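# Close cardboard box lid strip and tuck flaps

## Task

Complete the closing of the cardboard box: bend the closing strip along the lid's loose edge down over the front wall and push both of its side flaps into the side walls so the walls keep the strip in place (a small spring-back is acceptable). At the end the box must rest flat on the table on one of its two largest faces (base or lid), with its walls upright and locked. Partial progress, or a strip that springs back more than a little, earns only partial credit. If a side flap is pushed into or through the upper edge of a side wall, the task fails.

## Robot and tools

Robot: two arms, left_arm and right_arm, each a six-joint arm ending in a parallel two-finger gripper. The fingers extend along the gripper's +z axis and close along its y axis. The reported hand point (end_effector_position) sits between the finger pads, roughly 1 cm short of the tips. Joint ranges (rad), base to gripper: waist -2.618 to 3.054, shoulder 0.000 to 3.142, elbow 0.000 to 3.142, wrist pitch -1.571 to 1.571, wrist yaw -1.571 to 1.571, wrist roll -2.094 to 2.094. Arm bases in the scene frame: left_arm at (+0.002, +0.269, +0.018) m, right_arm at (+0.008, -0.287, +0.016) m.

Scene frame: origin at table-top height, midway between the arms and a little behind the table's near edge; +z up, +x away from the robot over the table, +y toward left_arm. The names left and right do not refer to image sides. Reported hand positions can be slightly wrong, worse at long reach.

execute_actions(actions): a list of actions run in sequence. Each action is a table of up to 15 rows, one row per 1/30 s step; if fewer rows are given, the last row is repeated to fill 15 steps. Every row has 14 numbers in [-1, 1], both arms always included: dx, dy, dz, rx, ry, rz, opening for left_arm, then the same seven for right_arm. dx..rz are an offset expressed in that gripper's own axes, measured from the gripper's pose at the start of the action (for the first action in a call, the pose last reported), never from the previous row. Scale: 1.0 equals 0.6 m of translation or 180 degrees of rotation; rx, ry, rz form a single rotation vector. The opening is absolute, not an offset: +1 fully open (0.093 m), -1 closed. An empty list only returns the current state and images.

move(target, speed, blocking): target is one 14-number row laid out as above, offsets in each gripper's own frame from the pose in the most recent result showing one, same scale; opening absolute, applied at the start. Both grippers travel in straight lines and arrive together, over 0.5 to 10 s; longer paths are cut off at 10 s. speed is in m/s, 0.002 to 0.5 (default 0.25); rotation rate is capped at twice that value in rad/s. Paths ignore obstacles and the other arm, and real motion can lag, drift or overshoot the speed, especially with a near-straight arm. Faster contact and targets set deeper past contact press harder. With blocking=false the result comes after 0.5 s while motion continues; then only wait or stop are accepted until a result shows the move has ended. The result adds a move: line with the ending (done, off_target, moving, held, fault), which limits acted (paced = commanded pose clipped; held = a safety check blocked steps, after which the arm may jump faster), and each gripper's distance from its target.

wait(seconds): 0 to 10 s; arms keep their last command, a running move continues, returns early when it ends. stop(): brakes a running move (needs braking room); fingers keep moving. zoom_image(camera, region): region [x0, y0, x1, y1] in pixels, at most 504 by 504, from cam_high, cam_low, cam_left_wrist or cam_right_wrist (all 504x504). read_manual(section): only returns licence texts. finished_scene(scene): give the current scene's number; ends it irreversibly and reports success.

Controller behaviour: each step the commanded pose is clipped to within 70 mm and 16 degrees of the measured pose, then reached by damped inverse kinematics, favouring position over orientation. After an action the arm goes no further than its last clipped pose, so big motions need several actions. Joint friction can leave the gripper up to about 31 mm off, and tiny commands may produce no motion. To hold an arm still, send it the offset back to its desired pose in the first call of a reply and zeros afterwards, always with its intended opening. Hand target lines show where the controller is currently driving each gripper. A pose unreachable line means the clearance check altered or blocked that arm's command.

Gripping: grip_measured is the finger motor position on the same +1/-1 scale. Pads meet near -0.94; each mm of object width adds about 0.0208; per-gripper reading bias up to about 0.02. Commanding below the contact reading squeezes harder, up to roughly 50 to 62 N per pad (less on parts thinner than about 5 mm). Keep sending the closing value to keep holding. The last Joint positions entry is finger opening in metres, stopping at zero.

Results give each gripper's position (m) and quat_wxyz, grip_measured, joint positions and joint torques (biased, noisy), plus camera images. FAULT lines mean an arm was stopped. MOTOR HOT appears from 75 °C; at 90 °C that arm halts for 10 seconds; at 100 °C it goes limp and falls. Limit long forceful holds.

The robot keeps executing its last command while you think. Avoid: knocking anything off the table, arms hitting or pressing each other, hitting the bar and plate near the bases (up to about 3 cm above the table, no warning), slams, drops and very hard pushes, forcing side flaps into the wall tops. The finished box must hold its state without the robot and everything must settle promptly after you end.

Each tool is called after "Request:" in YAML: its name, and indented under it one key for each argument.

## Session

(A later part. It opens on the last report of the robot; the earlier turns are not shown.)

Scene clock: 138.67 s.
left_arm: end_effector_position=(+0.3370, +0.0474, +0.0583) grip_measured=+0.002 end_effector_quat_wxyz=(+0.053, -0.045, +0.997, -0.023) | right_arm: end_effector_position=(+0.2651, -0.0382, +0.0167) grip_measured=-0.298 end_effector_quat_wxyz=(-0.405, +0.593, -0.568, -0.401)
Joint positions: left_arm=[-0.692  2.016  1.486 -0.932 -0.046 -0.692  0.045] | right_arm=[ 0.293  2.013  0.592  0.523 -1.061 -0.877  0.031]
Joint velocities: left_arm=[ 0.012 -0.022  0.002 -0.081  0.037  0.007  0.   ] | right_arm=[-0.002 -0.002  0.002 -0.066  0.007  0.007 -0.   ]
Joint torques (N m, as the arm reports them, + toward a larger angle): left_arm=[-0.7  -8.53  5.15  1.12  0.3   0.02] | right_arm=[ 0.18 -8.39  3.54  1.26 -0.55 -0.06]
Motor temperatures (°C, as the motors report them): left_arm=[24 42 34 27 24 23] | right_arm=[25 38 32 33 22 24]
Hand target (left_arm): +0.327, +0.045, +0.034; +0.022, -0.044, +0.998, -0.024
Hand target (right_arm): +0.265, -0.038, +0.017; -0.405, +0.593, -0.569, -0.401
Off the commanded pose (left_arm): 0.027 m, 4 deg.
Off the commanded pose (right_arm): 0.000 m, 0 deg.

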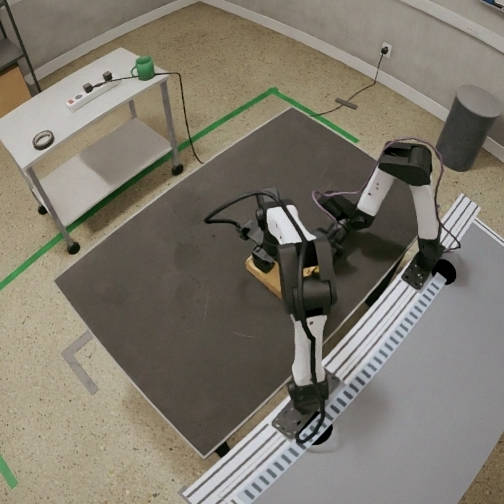

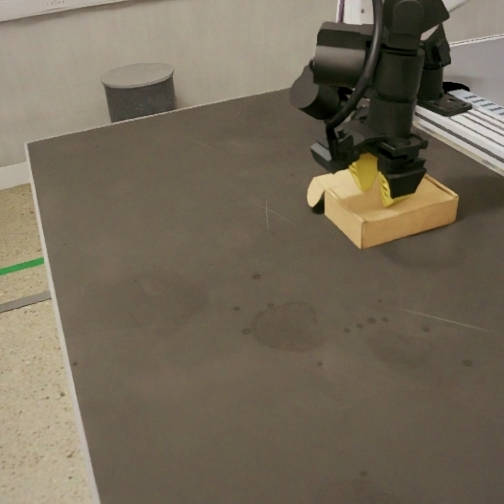

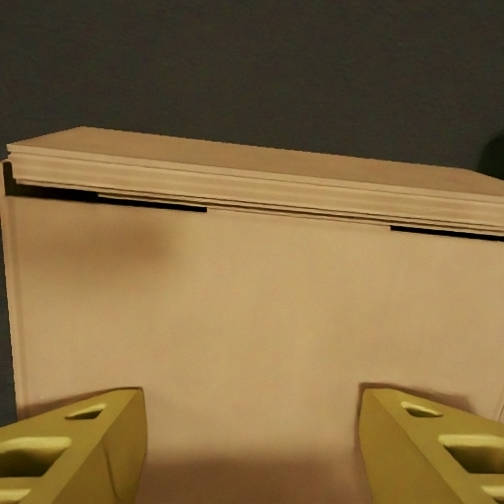

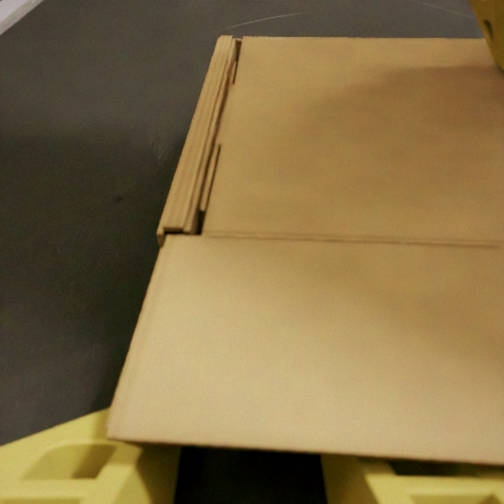

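Request:
execute_actions:
  actions:
    - [[0.02,0,0.04,0,0.02,0,0.0,0,0,0,0,0,0,-0.58]]
    - [[0.02,0,0.04,0,0.02,0,0.0,0,0,0,0,0,0,-0.58]]
    - [[0.02,0,0.04,0,0.02,0,0.0,0,0,0,0,0,0,0.6]]
    - [[0.02,0,0.04,0,0.02,0,0.0,0,0,0,0,0,0,0.6]]

Request:
move:
  target: [0.02,0,0.04,0,0.02,0,0.0,0.035,0.03,-0.11,0,0,0,0.6]
  speed: 0.07

Scene clock: 147.83 s.
left_arm: end_effector_position=(+0.3377, +0.0452, +0.0585) grip_measured=+0.002 end_effector_quat_wxyz=(+0.054, -0.044, +0.997, -0.029) | right_arm: end_effector_position=(+0.2650, -0.0382, +0.0168) grip_measured=+0.598 end_effector_quat_wxyz=(-0.405, +0.593, -0.568, -0.401)
Joint positions: left_arm=[-0.692  2.016  1.486 -0.925 -0.038 -0.692  0.045] | right_arm=[ 0.293  2.013  0.592  0.523 -1.062 -0.878  0.074]
Joint velocities: left_arm=[-0.032  0.012  0.002  0.022 -0.051 -0.037  0.001] | right_arm=[-0.022 -0.007  0.002 -0.037  0.022  0.022  0.   ]
Joint torques (N m, as the arm reports them, + toward a larger angle): left_arm=[-0.73 -8.54  5.28  1.15  0.28  0.03] | right_arm=[ 0.12 -8.4   3.53  1.31 -0.51 -0.07]
Motor temperatures (°C, as the motors report them): left_arm=[24 42 34 27 24 23] | right_arm=[25 38 32 34 22 24]
Hand target (left_arm): +0.328, +0.043, +0.035; +0.023, -0.044, +0.998, -0.030
Hand target (right_arm): +0.265, -0.038, +0.017; -0.405, +0.593, -0.568, -0.401
Off the commanded pose (left_arm): 0.027 m, 4 deg.
Off the commanded pose (right_arm): 0.000 m, 0 deg.

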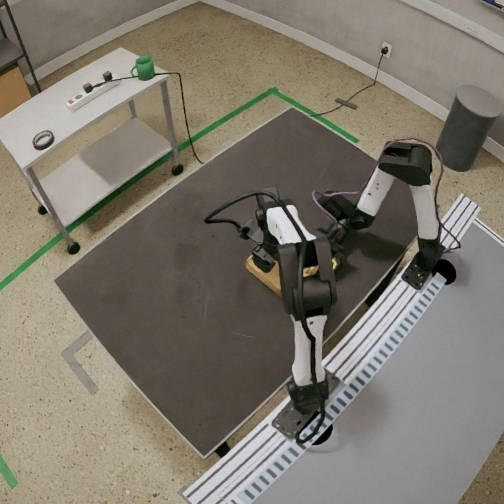

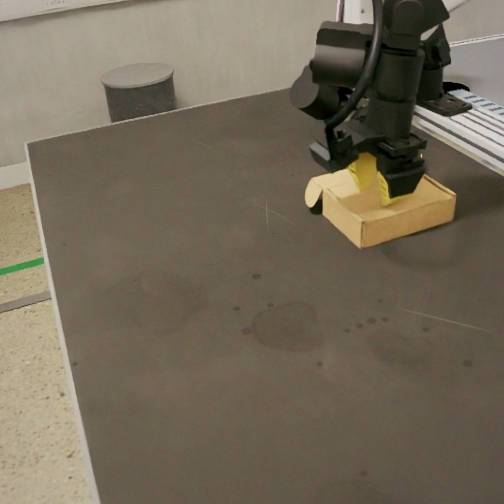

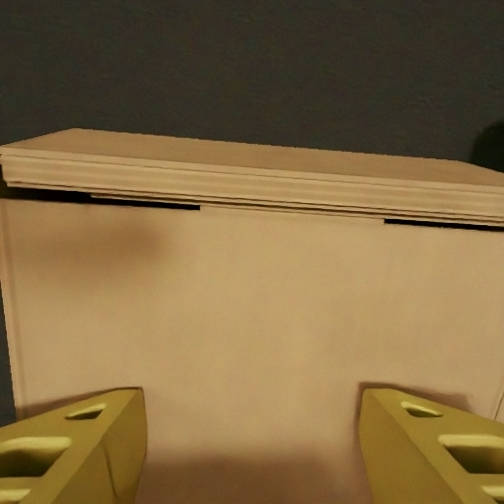

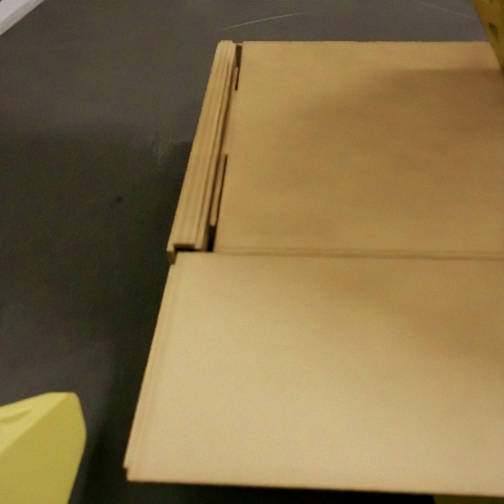

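Scene clock: 149.57 s.
left_arm: end_effector_position=(+0.3377, +0.0444, +0.0585) grip_measured=+0.002 end_effector_quat_wxyz=(+0.053, -0.044, +0.997, -0.031) | right_arm: end_effector_position=(+0.2444, -0.1080, +0.0133) grip_measured=+0.598 end_effector_quat_wxyz=(-0.396, +0.599, -0.571, -0.399)
Joint positions: left_arm=[-0.692  2.016  1.486 -0.923 -0.034 -0.692  0.045] | right_arm=[ 0.049  1.934  0.592 -0.047 -1.152 -1.412  0.074]
Joint velocities: left_arm=[ 0.012 -0.022  0.002 -0.022  0.022  0.022  0.   ] | right_arm=[ 0.012  0.002 -0.002 -0.11   0.022  0.051 -0.001]
Joint torques (N m, as the arm reports them, + toward a larger angle): left_arm=[-0.67 -8.48  5.21  1.11  0.26  0.05] | right_arm=[-0.59 -7.74  4.49  0.35 -0.71 -0.15]
Motor temperatures (°C, as the motors report them): left_arm=[24 42 34 27 24 23] | right_arm=[25 39 32 33 22 24]
Hand target (left_arm): +0.328, +0.043, +0.035; +0.022, -0.044, +0.998, -0.030
Hand target (right_arm): +0.249, -0.109, +0.017; -0.401, +0.597, -0.569, -0.399
Off the commanded pose (left_arm): 0.027 m, 4 deg.
Off the commanded pose (right_arm): 0.008 m, 1 deg.
move: off_target (left_arm)

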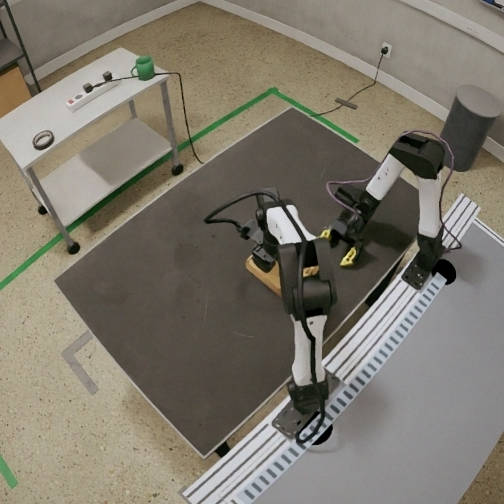

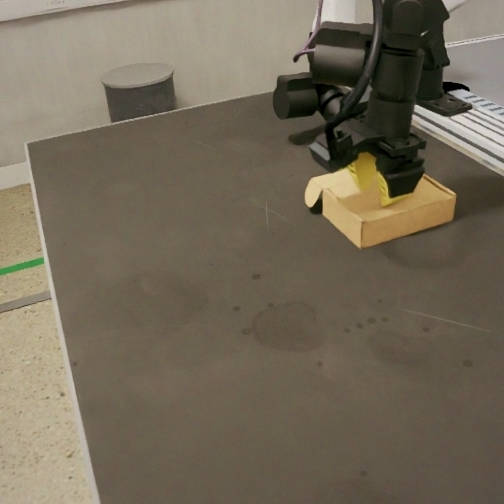

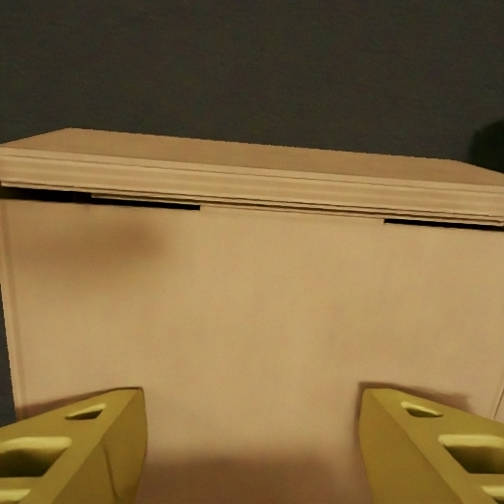

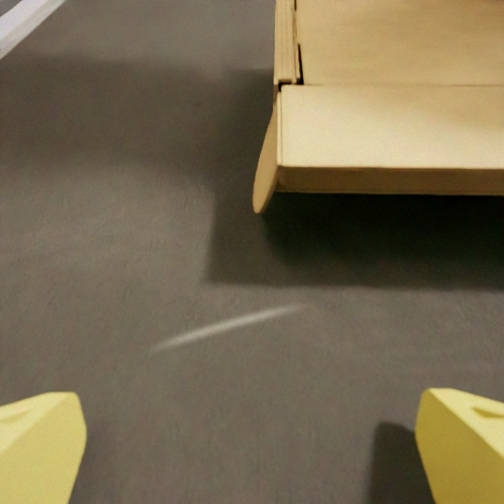

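Request:
move:
  target: [0.02,0.006,0.04,0,0.02,0,0.0,-0.043,-0.047,0.095,0,0,0,0.6]
  speed: 0.07

Scene clock: 160.47 s.
left_arm: end_effector_position=(+0.3379, +0.0445, +0.0585) grip_measured=+0.002 end_effector_quat_wxyz=(+0.051, -0.046, +0.997, -0.035) | right_arm: end_effector_position=(+0.2670, -0.0484, +0.0223) grip_measured=+0.598 end_effector_quat_wxyz=(-0.401, +0.592, -0.571, -0.404)
Joint positions: left_arm=[-0.687  2.016  1.486 -0.922 -0.024 -0.692  0.045] | right_arm=[ 0.256  1.977  0.607  0.407 -1.085 -0.939  0.074]
Joint velocities: left_arm=[ 0.017  0.017 -0.042 -0.081  0.007 -0.022 -0.001] | right_arm=[-0.017  0.002 -0.012  0.007 -0.051  0.007 -0.   ]
Joint torques (N m, as the arm reports them, + toward a larger angle): left_arm=[-0.51 -9.08  4.26  1.2   0.29  0.08] | right_arm=[ 1.35 -6.88  4.91  1.26 -0.43 -0.04]
Motor temperatures (°C, as the motors report them): left_arm=[24 42 34 27 24 23] | right_arm=[25 39 32 32 23 24]
Hand target (left_arm): +0.327, +0.046, +0.034; +0.022, -0.043, +0.998, -0.032
Hand target (right_arm): +0.270, -0.043, +0.020; -0.400, +0.596, -0.570, -0.400
Off the commanded pose (left_arm): 0.027 m, 3 deg.
Off the commanded pose (right_arm): 0.007 m, 1 deg.
move: off_target (left_arm)

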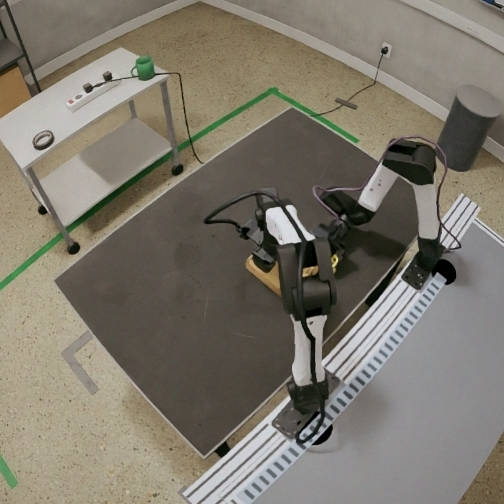

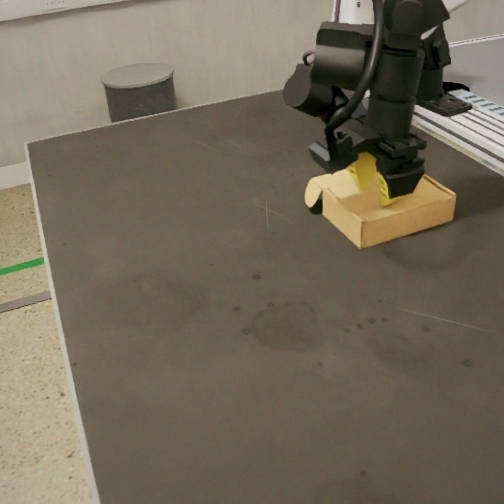

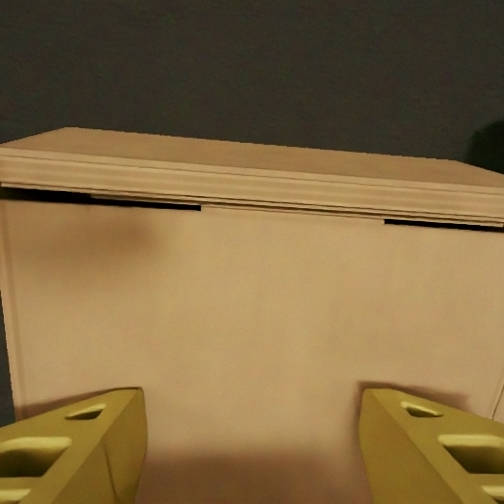

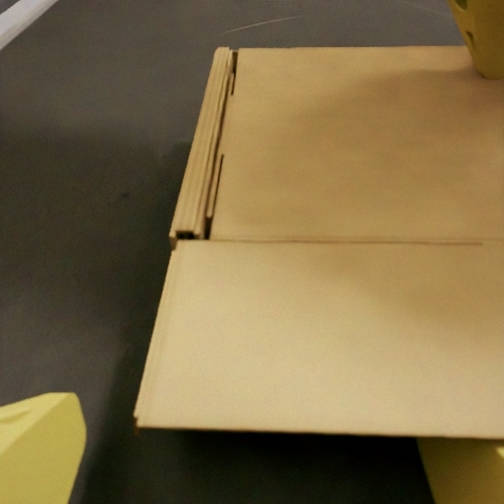

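Request:
move:
  target: [0.018,0.004,0.04,0,0.02,0,0.0,0.008,-0.012,0.025,0,0,0,0.6]
  speed: 0.04

Scene clock: 170.90 s.
left_arm: end_effector_position=(+0.3380, +0.0447, +0.0585) grip_measured=+0.002 end_effector_quat_wxyz=(+0.048, -0.048, +0.997, -0.038) | right_arm: end_effector_position=(+0.2693, -0.0421, +0.0174) grip_measured=+0.598 end_effector_quat_wxyz=(-0.408, +0.590, -0.567, -0.406)
Joint positions: left_arm=[-0.684  2.016  1.486 -0.922 -0.016 -0.692  0.045] | right_arm=[ 0.272  2.021  0.607  0.501 -1.084 -0.894  0.074]
Joint velocities: left_arm=[-0.002  0.012 -0.022 -0.022 -0.007 -0.037  0.   ] | right_arm=[ 0.002 -0.007  0.012  0.007  0.022 -0.081 -0.   ]
Joint torques (N m, as the arm reports them, + toward a larger angle): left_arm=[-0.63 -8.58  4.93  1.16  0.26  0.11] | right_arm=[ 1.81 -6.59  5.4   1.21 -0.43  0.01]
Motor temperatures (°C, as the motors report them): left_arm=[24 43 34 27 24 23] | right_arm=[25 39 33 33 22 24]
Hand target (left_arm): +0.329, +0.044, +0.035; +0.019, -0.045, +0.998, -0.036
Hand target (right_arm): +0.273, -0.036, +0.013; -0.402, +0.591, -0.570, -0.404
Off the commanded pose (left_arm): 0.026 m, 3 deg.
Off the commanded pose (right_arm): 0.009 m, 1 deg.
move: off_target (left_arm)

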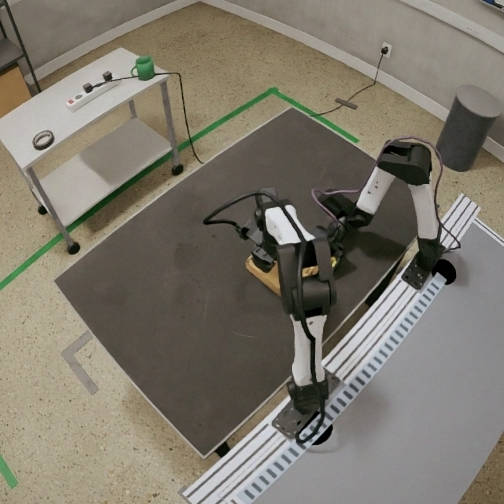

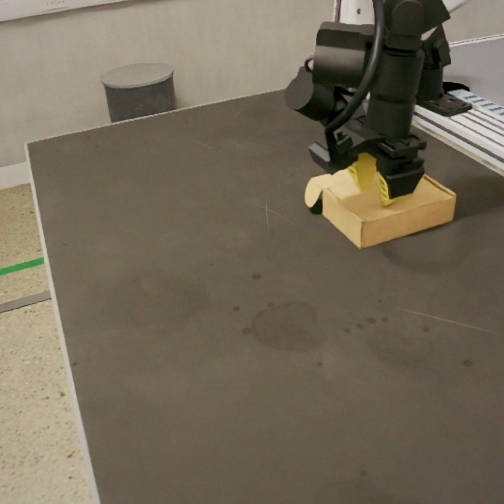

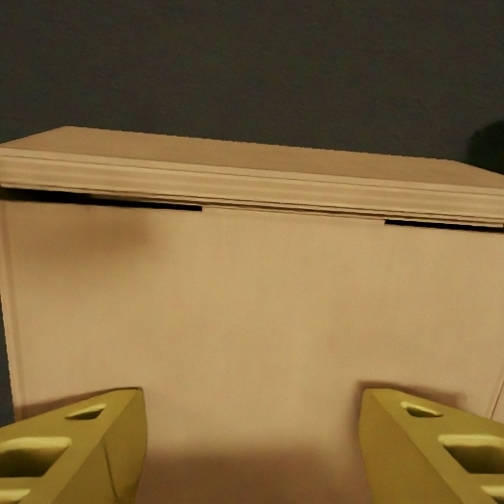

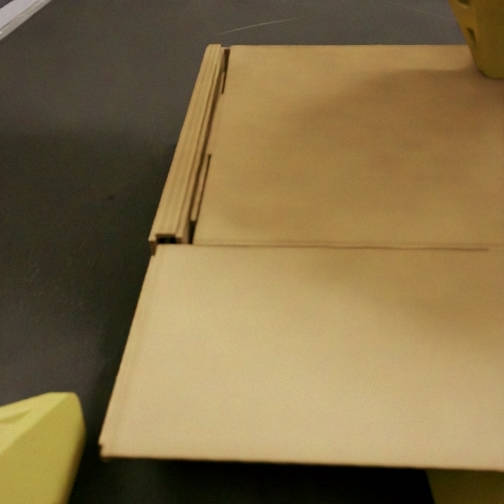

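Request:
execute_actions:
  actions:
    - [[0.018,0.004,0.04,0,0.02,0,0.0,0,0,0,0,0,0,-0.3]]
    - [[0.018,0.004,0.04,0,0.02,0,0.0,0,0,0,0,0,0,-0.72]]
    - [[0.018,0.004,0.04,0,0.02,0,0.0,0,0,0,0,0,0,-0.72]]
    - [[0.018,0.004,0.04,0,0.02,0,0.0,0,0,0,0,0,0,0.6]]
    - [[0.018,0.004,0.04,0,0.02,0,0.0,0,0,0,0,0,0,0.6]]

Request:
move:
  target: [0.018,0.004,0.04,0,0.02,0,0.0,0.03,0.022,-0.11,0,0,0,0.6]
  speed: 0.07

Scene clock: 183.67 s.
left_arm: end_effector_position=(+0.3425, +0.0463, +0.0588) grip_measured=+0.002 end_effector_quat_wxyz=(+0.045, -0.057, +0.996, -0.053) | right_arm: end_effector_position=(+0.2696, -0.0418, +0.0176) grip_measured=+0.598 end_effector_quat_wxyz=(-0.409, +0.591, -0.566, -0.405)
Joint positions: left_arm=[-0.662  2.016  1.486 -0.91   0.013 -0.69   0.045] | right_arm=[ 0.273  2.022  0.607  0.505 -1.084 -0.896  0.074]
Joint velocities: left_arm=[-0.002  0.002 -0.002 -0.081 -0.051 -0.037  0.   ] | right_arm=[-0.007 -0.002 -0.012  0.037  0.022  0.007  0.001]
Joint torques (N m, as the arm reports them, + toward a larger angle): left_arm=[-0.72 -8.54  5.08  1.16  0.27  0.13] | right_arm=[ 0.36 -8.5   3.66  1.23 -0.55 -0.06]
Motor temperatures (°C, as the motors report them): left_arm=[24 43 34 27 24 23] | right_arm=[25 39 33 33 22 24]
Hand target (left_arm): +0.333, +0.045, +0.035; +0.015, -0.054, +0.997, -0.052
Hand target (right_arm): +0.270, -0.042, +0.018; -0.409, +0.591, -0.566, -0.405
Off the commanded pose (left_arm): 0.027 m, 3 deg.
Off the commanded pose (right_arm): 0.000 m, 0 deg.

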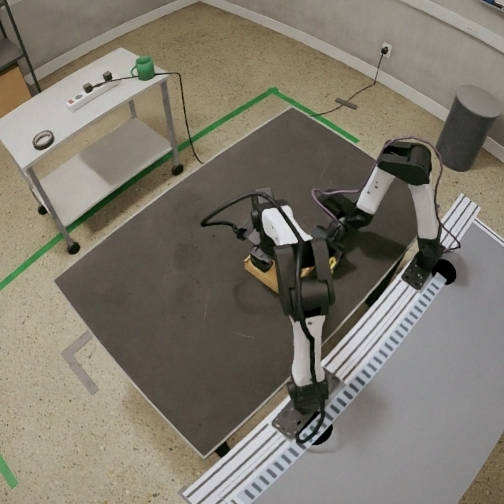

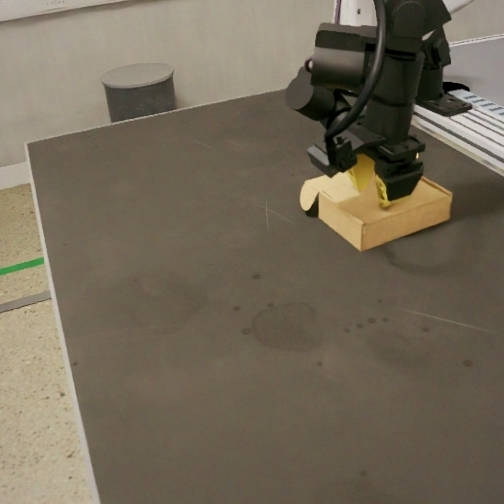

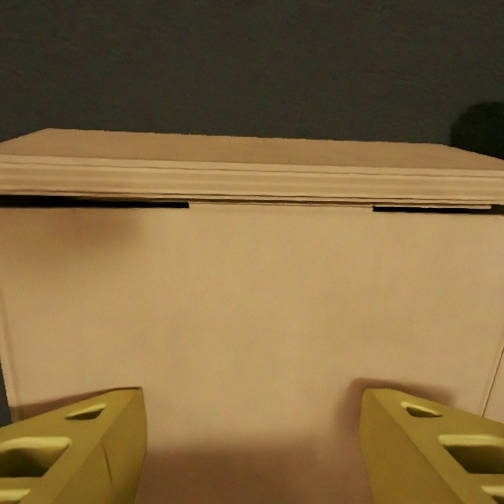

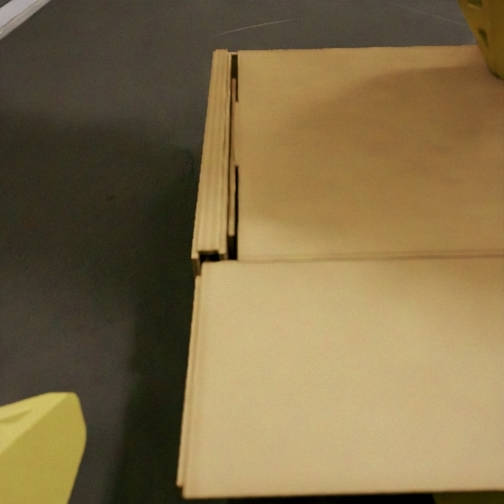

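Scene clock: 185.40 s.
left_arm: end_effector_position=(+0.3425, +0.0452, +0.0589) grip_measured=+0.002 end_effector_quat_wxyz=(+0.044, -0.057, +0.996, -0.056) | right_arm: end_effector_position=(+0.2521, -0.1110, +0.0161) grip_measured=+0.598 end_effector_quat_wxyz=(-0.398, +0.595, -0.570, -0.403)
Joint positions: left_arm=[-0.662  2.016  1.486 -0.908  0.019 -0.69   0.045] | right_arm=[ 0.032  1.95   0.635 -0.111 -1.167 -1.448  0.074]
Joint velocities: left_arm=[-0.012  0.017 -0.027 -0.022  0.022  0.037 -0.   ] | right_arm=[-0.002 -0.017  0.007 -0.022 -0.022 -0.051 -0.   ]
Joint torques (N m, as the arm reports them, + toward a larger angle): left_arm=[-0.42 -8.5   5.18  1.13  0.31  0.13] | right_arm=[-0.27 -7.52  4.88  0.28 -0.75 -0.14]
Motor temperatures (°C, as the motors report them): left_arm=[24 43 34 27 24 23] | right_arm=[25 39 33 33 22 24]
Hand target (left_arm): +0.333, +0.045, +0.035; +0.013, -0.055, +0.997, -0.055
Hand target (right_arm): +0.258, -0.112, +0.020; -0.405, +0.594, -0.566, -0.403
Off the commanded pose (left_arm): 0.027 m, 4 deg.
Off the commanded pose (right_arm): 0.009 m, 1 deg.
move: off_target (left_arm)

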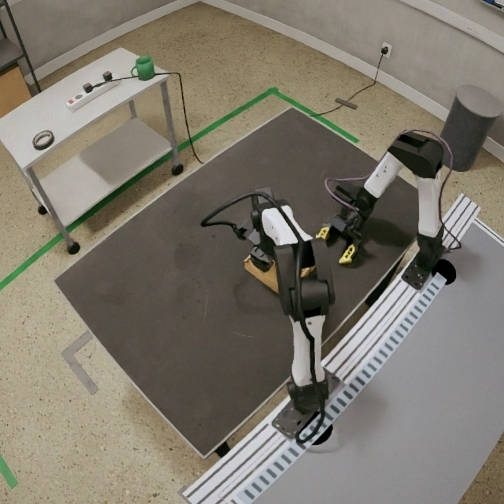

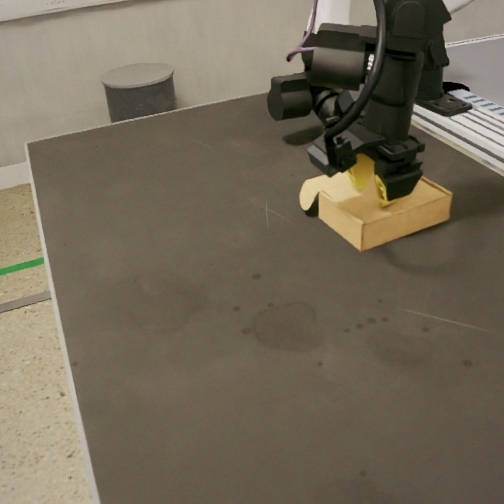

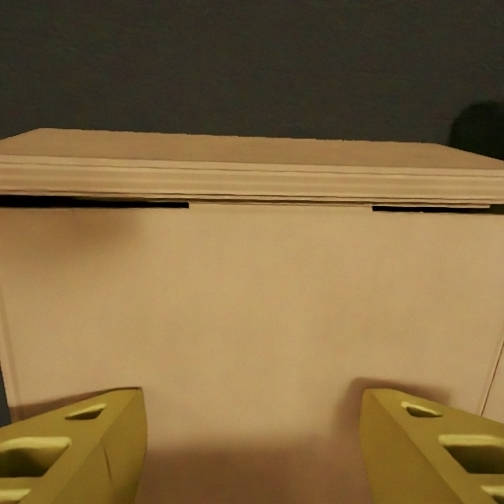

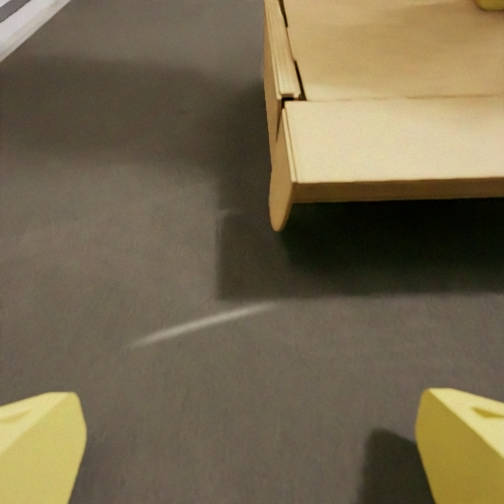

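Request:
move:
  target: [0,-0.025,-0.06,-0.034,0.028,0,0.0,-0.03,-0.223,0.021,-0.036,0,-0.014,1.0]
  speed: 0.1

Request:
move:
  target: [0,0,0.125,0,0,0,0.0,0,0,0,0,0,0,1.0]
  speed: 0.06

Scene clock: 198.03 s.
left_arm: end_effector_position=(+0.3424, +0.0385, +0.1036) grip_measured=+0.002 end_effector_quat_wxyz=(+0.006, -0.058, +0.998, -0.016) | right_arm: end_effector_position=(+0.3856, -0.0940, +0.0320) grip_measured=+1.000 end_effector_quat_wxyz=(-0.379, +0.625, -0.537, -0.420)
Joint positions: left_arm=[-0.686  2.101  1.803 -1.248 -0.    -0.716  0.045] | right_arm=[ 0.048  2.319  1.438 -0.739 -1.167 -1.665  0.093]
Joint velocities: left_arm=[ 0.012 -0.007  0.007 -0.066  0.022  0.066  0.   ] | right_arm=[-0.007 -0.007  0.007 -0.037 -0.022 -0.022  0.   ]
Joint torques (N m, as the arm reports them, + toward a larger angle): left_arm=[ -1.58 -10.47   9.13   0.4   -0.13  -0.01] | right_arm=[  1.59 -10.94   6.44  -0.02  -0.65  -0.15]
Motor temperatures (°C, as the motors report them): left_arm=[24 43 34 26 24 23] | right_arm=[25 39 33 31 23 24]
Hand target (left_arm): +0.340, +0.035, +0.097; -0.003, -0.055, +0.998, -0.006
Hand target (right_arm): +0.384, -0.087, +0.030; -0.373, +0.630, -0.532, -0.426
Off the commanded pose (left_arm): 0.009 m, 2 deg.
Off the commanded pose (right_arm): 0.006 m, 1 deg.
move: done

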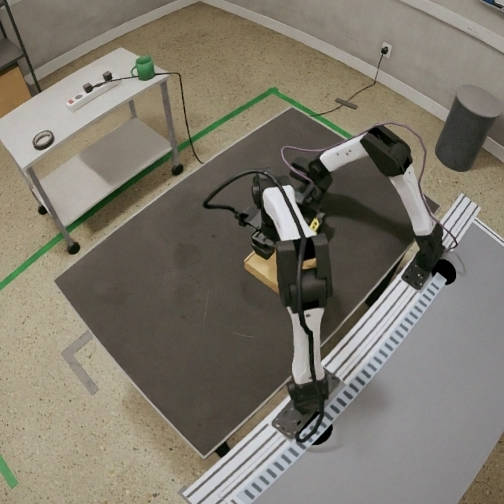

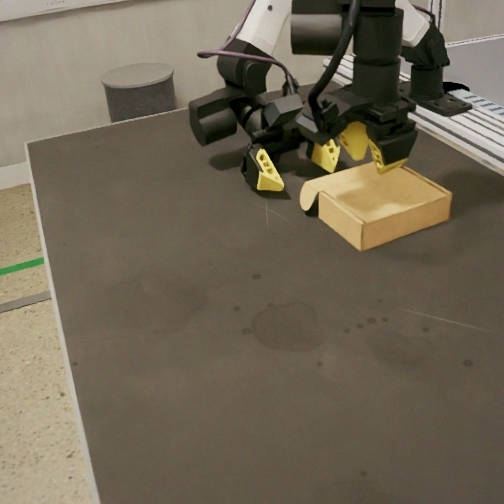

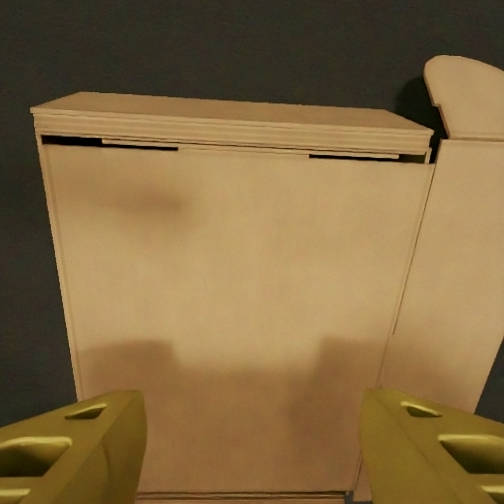

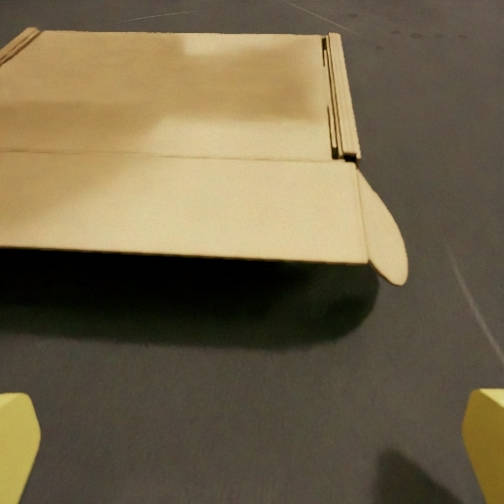

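Scene clock: 199.53 s.
left_arm: end_effector_position=(+0.3463, +0.0349, +0.0564) grip_measured=+0.002 end_effector_quat_wxyz=(+0.017, -0.058, +0.998, -0.024) | right_arm: end_effector_position=(+0.3856, -0.0940, +0.0320) grip_measured=+1.000 end_effector_quat_wxyz=(-0.379, +0.625, -0.537, -0.420)
Joint positions: left_arm=[-0.686  2.123  1.646 -1.042 -0.001 -0.716  0.045] | right_arm=[ 0.048  2.319  1.438 -0.74  -1.167 -1.665  0.093]
Joint velocities: left_arm=[ 0.017 -0.002 -0.007 -0.051 -0.037  0.022  0.001] | right_arm=[-0.002 -0.007 -0.007 -0.007  0.022  0.007  0.   ]
Joint torques (N m, as the arm reports them, + toward a larger angle): left_arm=[-0.88 -9.6   3.93  1.36 -0.07 -0.02] | right_arm=[  0.26 -12.42   4.88   0.09  -0.67  -0.06]
Motor temperatures (°C, as the motors report them): left_arm=[24 43 34 26 24 23] | right_arm=[25 40 33 31 23 24]
Hand target (left_arm): +0.342, +0.035, +0.030; +0.005, -0.058, +0.998, -0.016
Hand target (right_arm): +0.386, -0.094, +0.032; -0.379, +0.625, -0.537, -0.420
Off the commanded pose (left_arm): 0.028 m, 2 deg.
Off the commanded pose (right_arm): 0.000 m, 0 deg.
move: off_target (left_arm)

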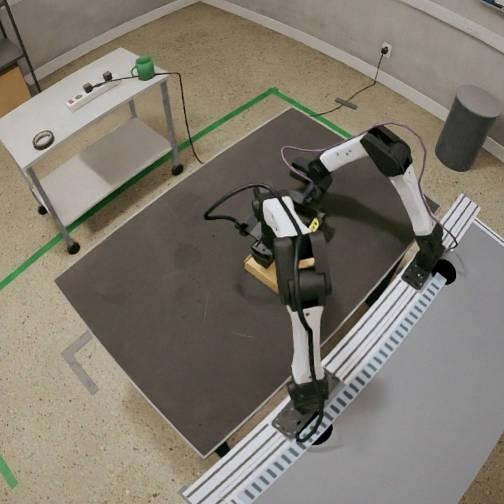

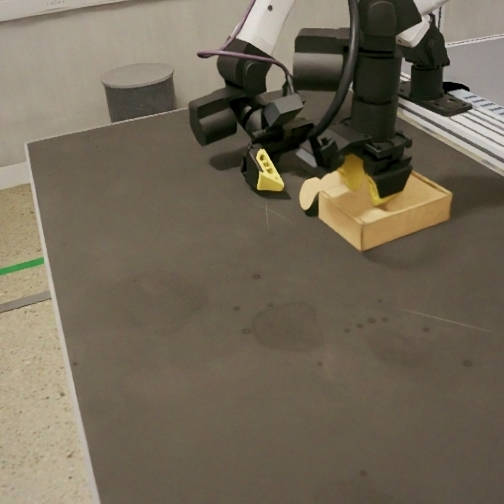

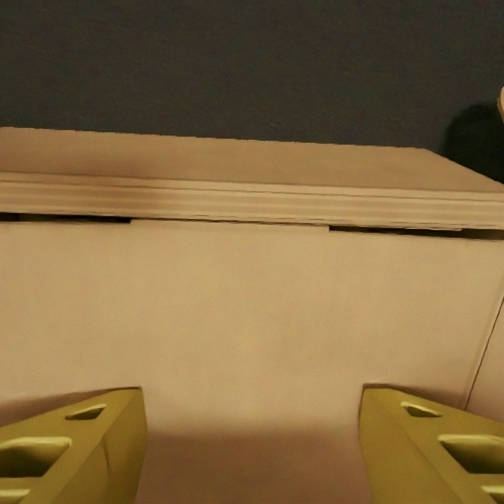

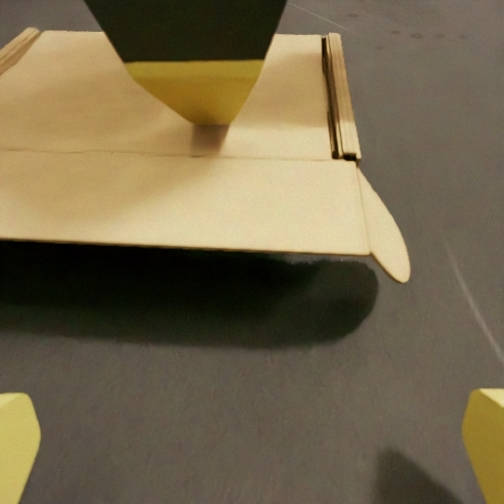

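Request:
move:
  target: [0.008,0,0.045,-0.004,0.008,0,0.0,-0.003,-0.01,0.095,0.02,0,0.008,1.0]
  speed: 0.06

Scene clock: 206.57 s.
left_arm: end_effector_position=(+0.3463, +0.0349, +0.0564) grip_measured=+0.002 end_effector_quat_wxyz=(+0.017, -0.059, +0.998, -0.024) | right_arm: end_effector_position=(+0.3928, -0.0426, +0.0193) grip_measured=+1.000 end_effector_quat_wxyz=(-0.404, +0.601, -0.555, -0.410)
Joint positions: left_arm=[-0.686  2.123  1.646 -1.042 -0.001 -0.717  0.045] | right_arm=[ 0.17   2.292  1.256 -0.113 -1.154 -1.165  0.093]
Joint velocities: left_arm=[ 0.007 -0.017 -0.012 -0.007  0.037 -0.007 -0.001] | right_arm=[ 0.012  0.007 -0.017  0.022  0.037  0.037  0.   ]
Joint torques (N m, as the arm reports them, + toward a larger angle): left_arm=[-1.15 -9.69  4.27  1.32  0.02  0.01] | right_arm=[  1.61 -13.13   3.35   0.96  -0.44  -0.04]
Motor temperatures (°C, as the motors report them): left_arm=[24 43 34 26 24 23] | right_arm=[25 42 33 31 23 24]
Hand target (left_arm): +0.341, +0.033, +0.030; +0.003, -0.058, +0.998, -0.018
Hand target (right_arm): +0.385, -0.039, +0.016; -0.396, +0.604, -0.558, -0.408
Off the commanded pose (left_arm): 0.027 m, 2 deg.
Off the commanded pose (right_arm): 0.010 m, 1 deg.
move: off_target (left_arm)

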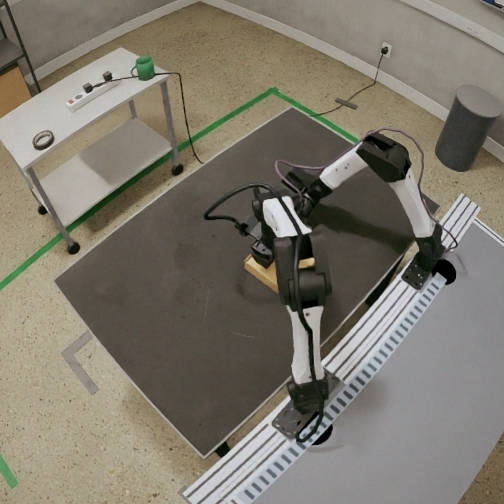

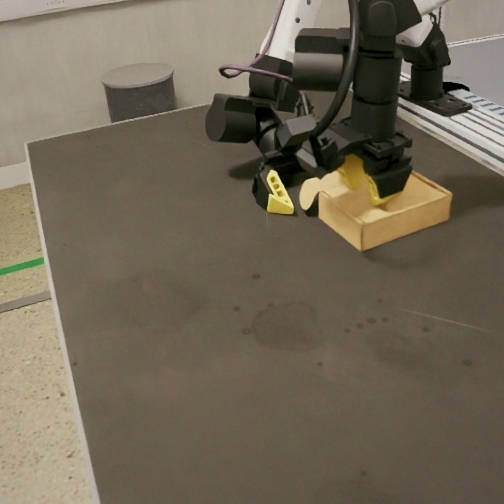

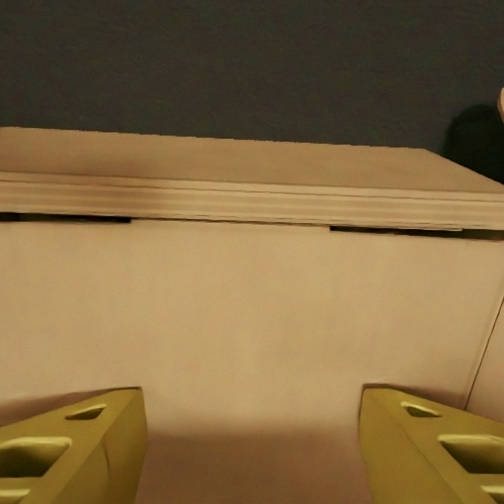

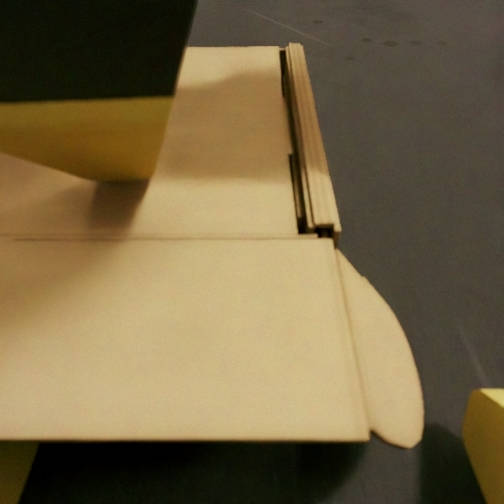

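Shift inward ~8 mm.

Request:
move:
  target: [0.008,0,0.045,-0.004,0.008,0,0.0,0.006,0.027,0.004,0,0,0,1.0]
  speed: 0.04

Scene clock: 210.83 s.
left_arm: end_effector_position=(+0.3463, +0.0349, +0.0564) grip_measured=+0.002 end_effector_quat_wxyz=(+0.017, -0.059, +0.998, -0.024) | right_arm: end_effector_position=(+0.3879, -0.0439, +0.0208) grip_measured=+1.000 end_effector_quat_wxyz=(-0.414, +0.602, -0.551, -0.404)
Joint positions: left_arm=[-0.686  2.123  1.646 -1.042 -0.001 -0.718  0.045] | right_arm=[ 0.17   2.268  1.203 -0.045 -1.153 -1.149  0.093]
Joint velocities: left_arm=[ 0.012  0.002 -0.002  0.022 -0.066 -0.066 -0.   ] | right_arm=[ 0.007  0.012 -0.002  0.037 -0.007 -0.066  0.   ]
Joint torques (N m, as the arm reports them, + toward a larger angle): left_arm=[-1.25 -9.66  4.21  1.32  0.    0.  ] | right_arm=[  0.96 -12.32   3.07   0.99  -0.59  -0.1 ]
Motor temperatures (°C, as the motors report them): left_arm=[24 44 34 26 24 23] | right_arm=[25 43 33 31 23 24]
Hand target (left_arm): +0.341, +0.033, +0.030; +0.003, -0.058, +0.998, -0.018
Hand target (right_arm): +0.377, -0.043, +0.015; -0.404, +0.601, -0.554, -0.411
Off the commanded pose (left_arm): 0.027 m, 2 deg.
Off the commanded pose (right_arm): 0.013 m, 1 deg.
move: off_target (left_arm, right_arm)

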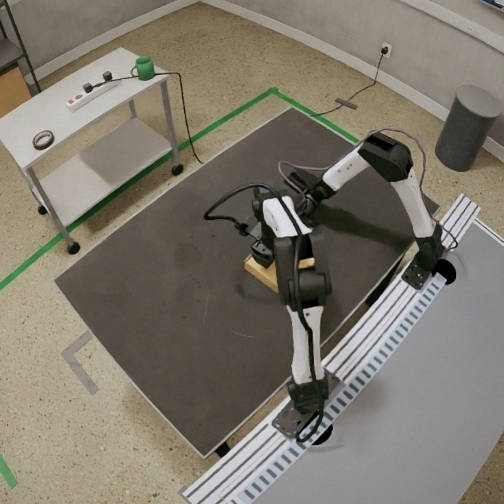

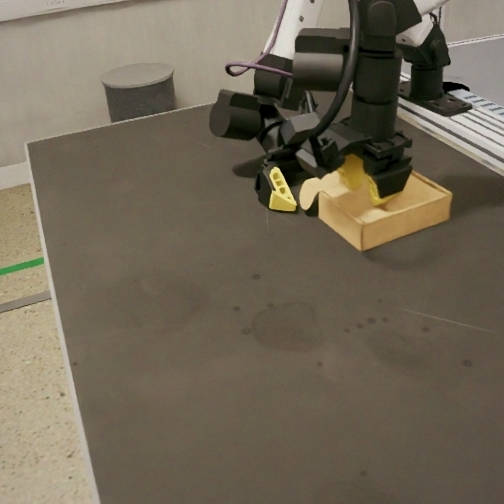

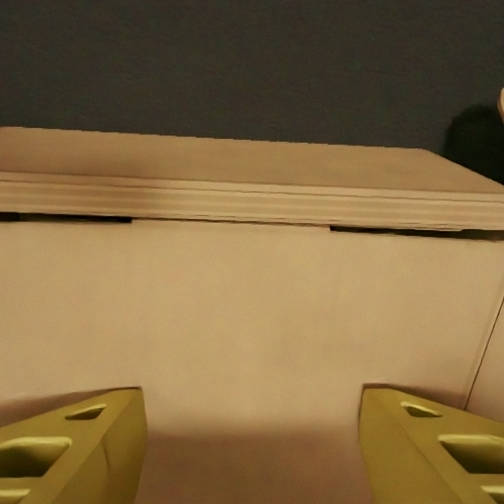

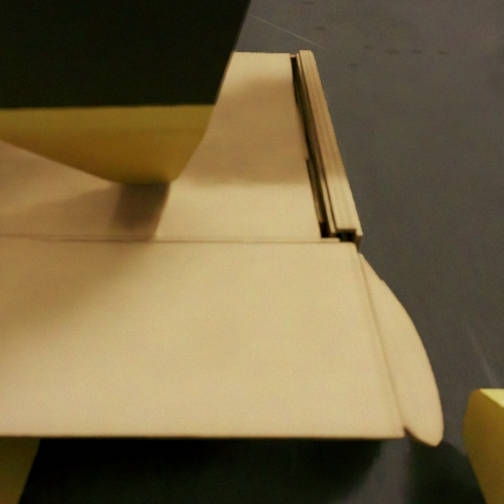

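Request:
execute_actions:
  actions:
    - [[0.008,0,0.045,-0.004,0.008,0,0.0,0,0,0,0,0,0,0.0]]
    - [[0.008,0,0.045,-0.004,0.008,0,0.0,0,0,0,0,0,0,-0.52]]
    - [[0.008,0,0.045,-0.004,0.008,0,0.0,0,0,0,0,0,0,-0.52]]
    - [[0.008,0,0.045,-0.004,0.008,0,0.0,0,0,0,0,0,0,1]]
    - [[0.008,0,0.045,-0.004,0.008,0,0.0,0,0,0,0,0,0,1]]

Request:
zoom_image:
  camera: "cam_low"
  region: [240,140,400,260]

Scene clock: 219.37 s.
left_arm: end_effector_position=(+0.3466, +0.0347, +0.0564) grip_measured=+0.002 end_effector_quat_wxyz=(+0.017, -0.060, +0.998, -0.025) | right_arm: end_effector_position=(+0.3896, -0.0450, +0.0211) grip_measured=+1.000 end_effector_quat_wxyz=(-0.416, +0.601, -0.552, -0.402)
Joint positions: left_arm=[-0.686  2.123  1.646 -1.04  -0.001 -0.72   0.045] | right_arm=[ 0.166  2.267  1.202 -0.037 -1.152 -1.143  0.093]
Joint velocities: left_arm=[-0.002 -0.002  0.002  0.007  0.022  0.081 -0.   ] | right_arm=[-0.002  0.002 -0.007 -0.037  0.051 -0.022  0.   ]
Joint torques (N m, as the arm reports them, + toward a larger angle): left_arm=[-1.17 -9.58  4.29  1.35 -0.03  0.  ] | right_arm=[  0.36 -12.03   5.06   0.96  -0.62  -0.09]
Motor temperatures (°C, as the motors report them): left_arm=[24 44 34 27 24 23] | right_arm=[25 45 33 31 23 24]
Hand target (left_arm): +0.342, +0.033, +0.030; +0.004, -0.060, +0.998, -0.019
Hand target (right_arm): +0.390, -0.045, +0.021; -0.416, +0.601, -0.552, -0.402
Off the commanded pose (left_arm): 0.027 m, 2 deg.
Off the commanded pose (right_arm): 0.000 m, 0 deg.

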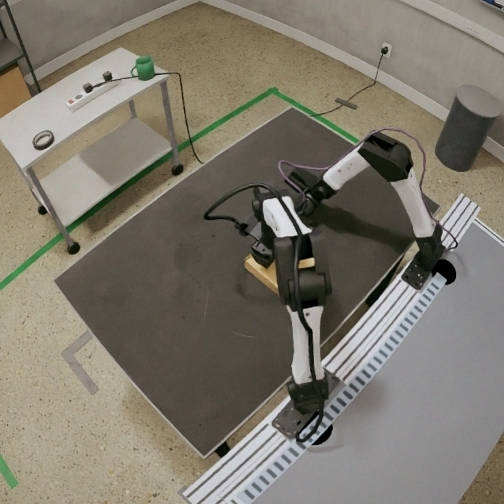

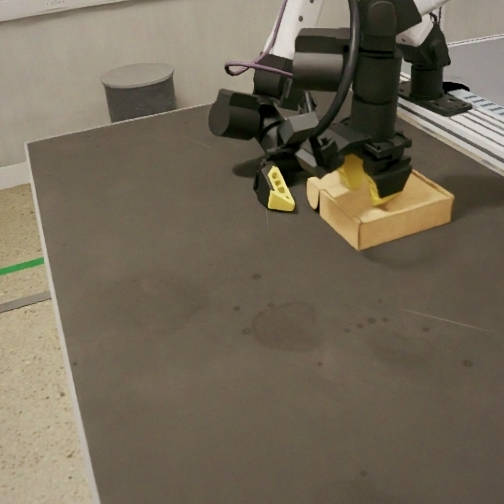

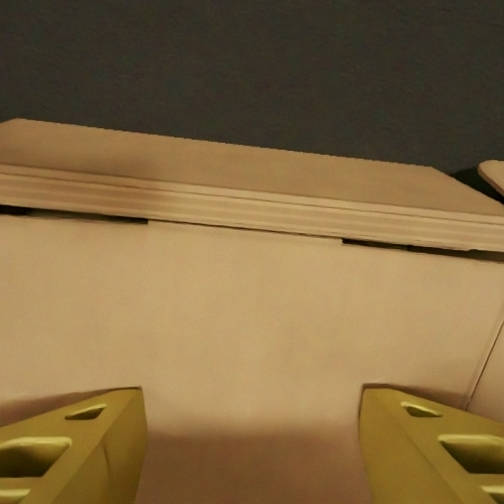

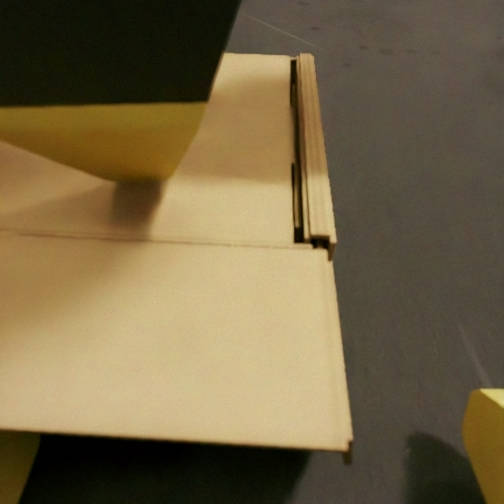

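Region (240, 140, 400, 260) of cam_low's 504x504 image, scaled by 3.150, with more detail than that image has; it fills the top 378 rows of this view, and the rest is white.

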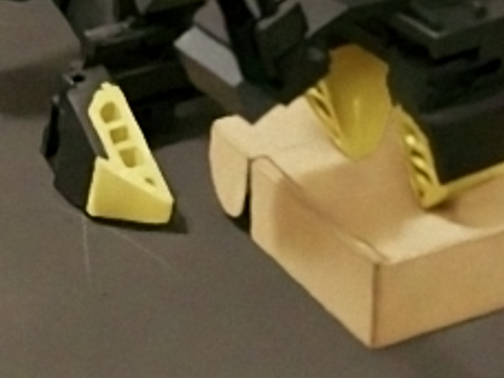

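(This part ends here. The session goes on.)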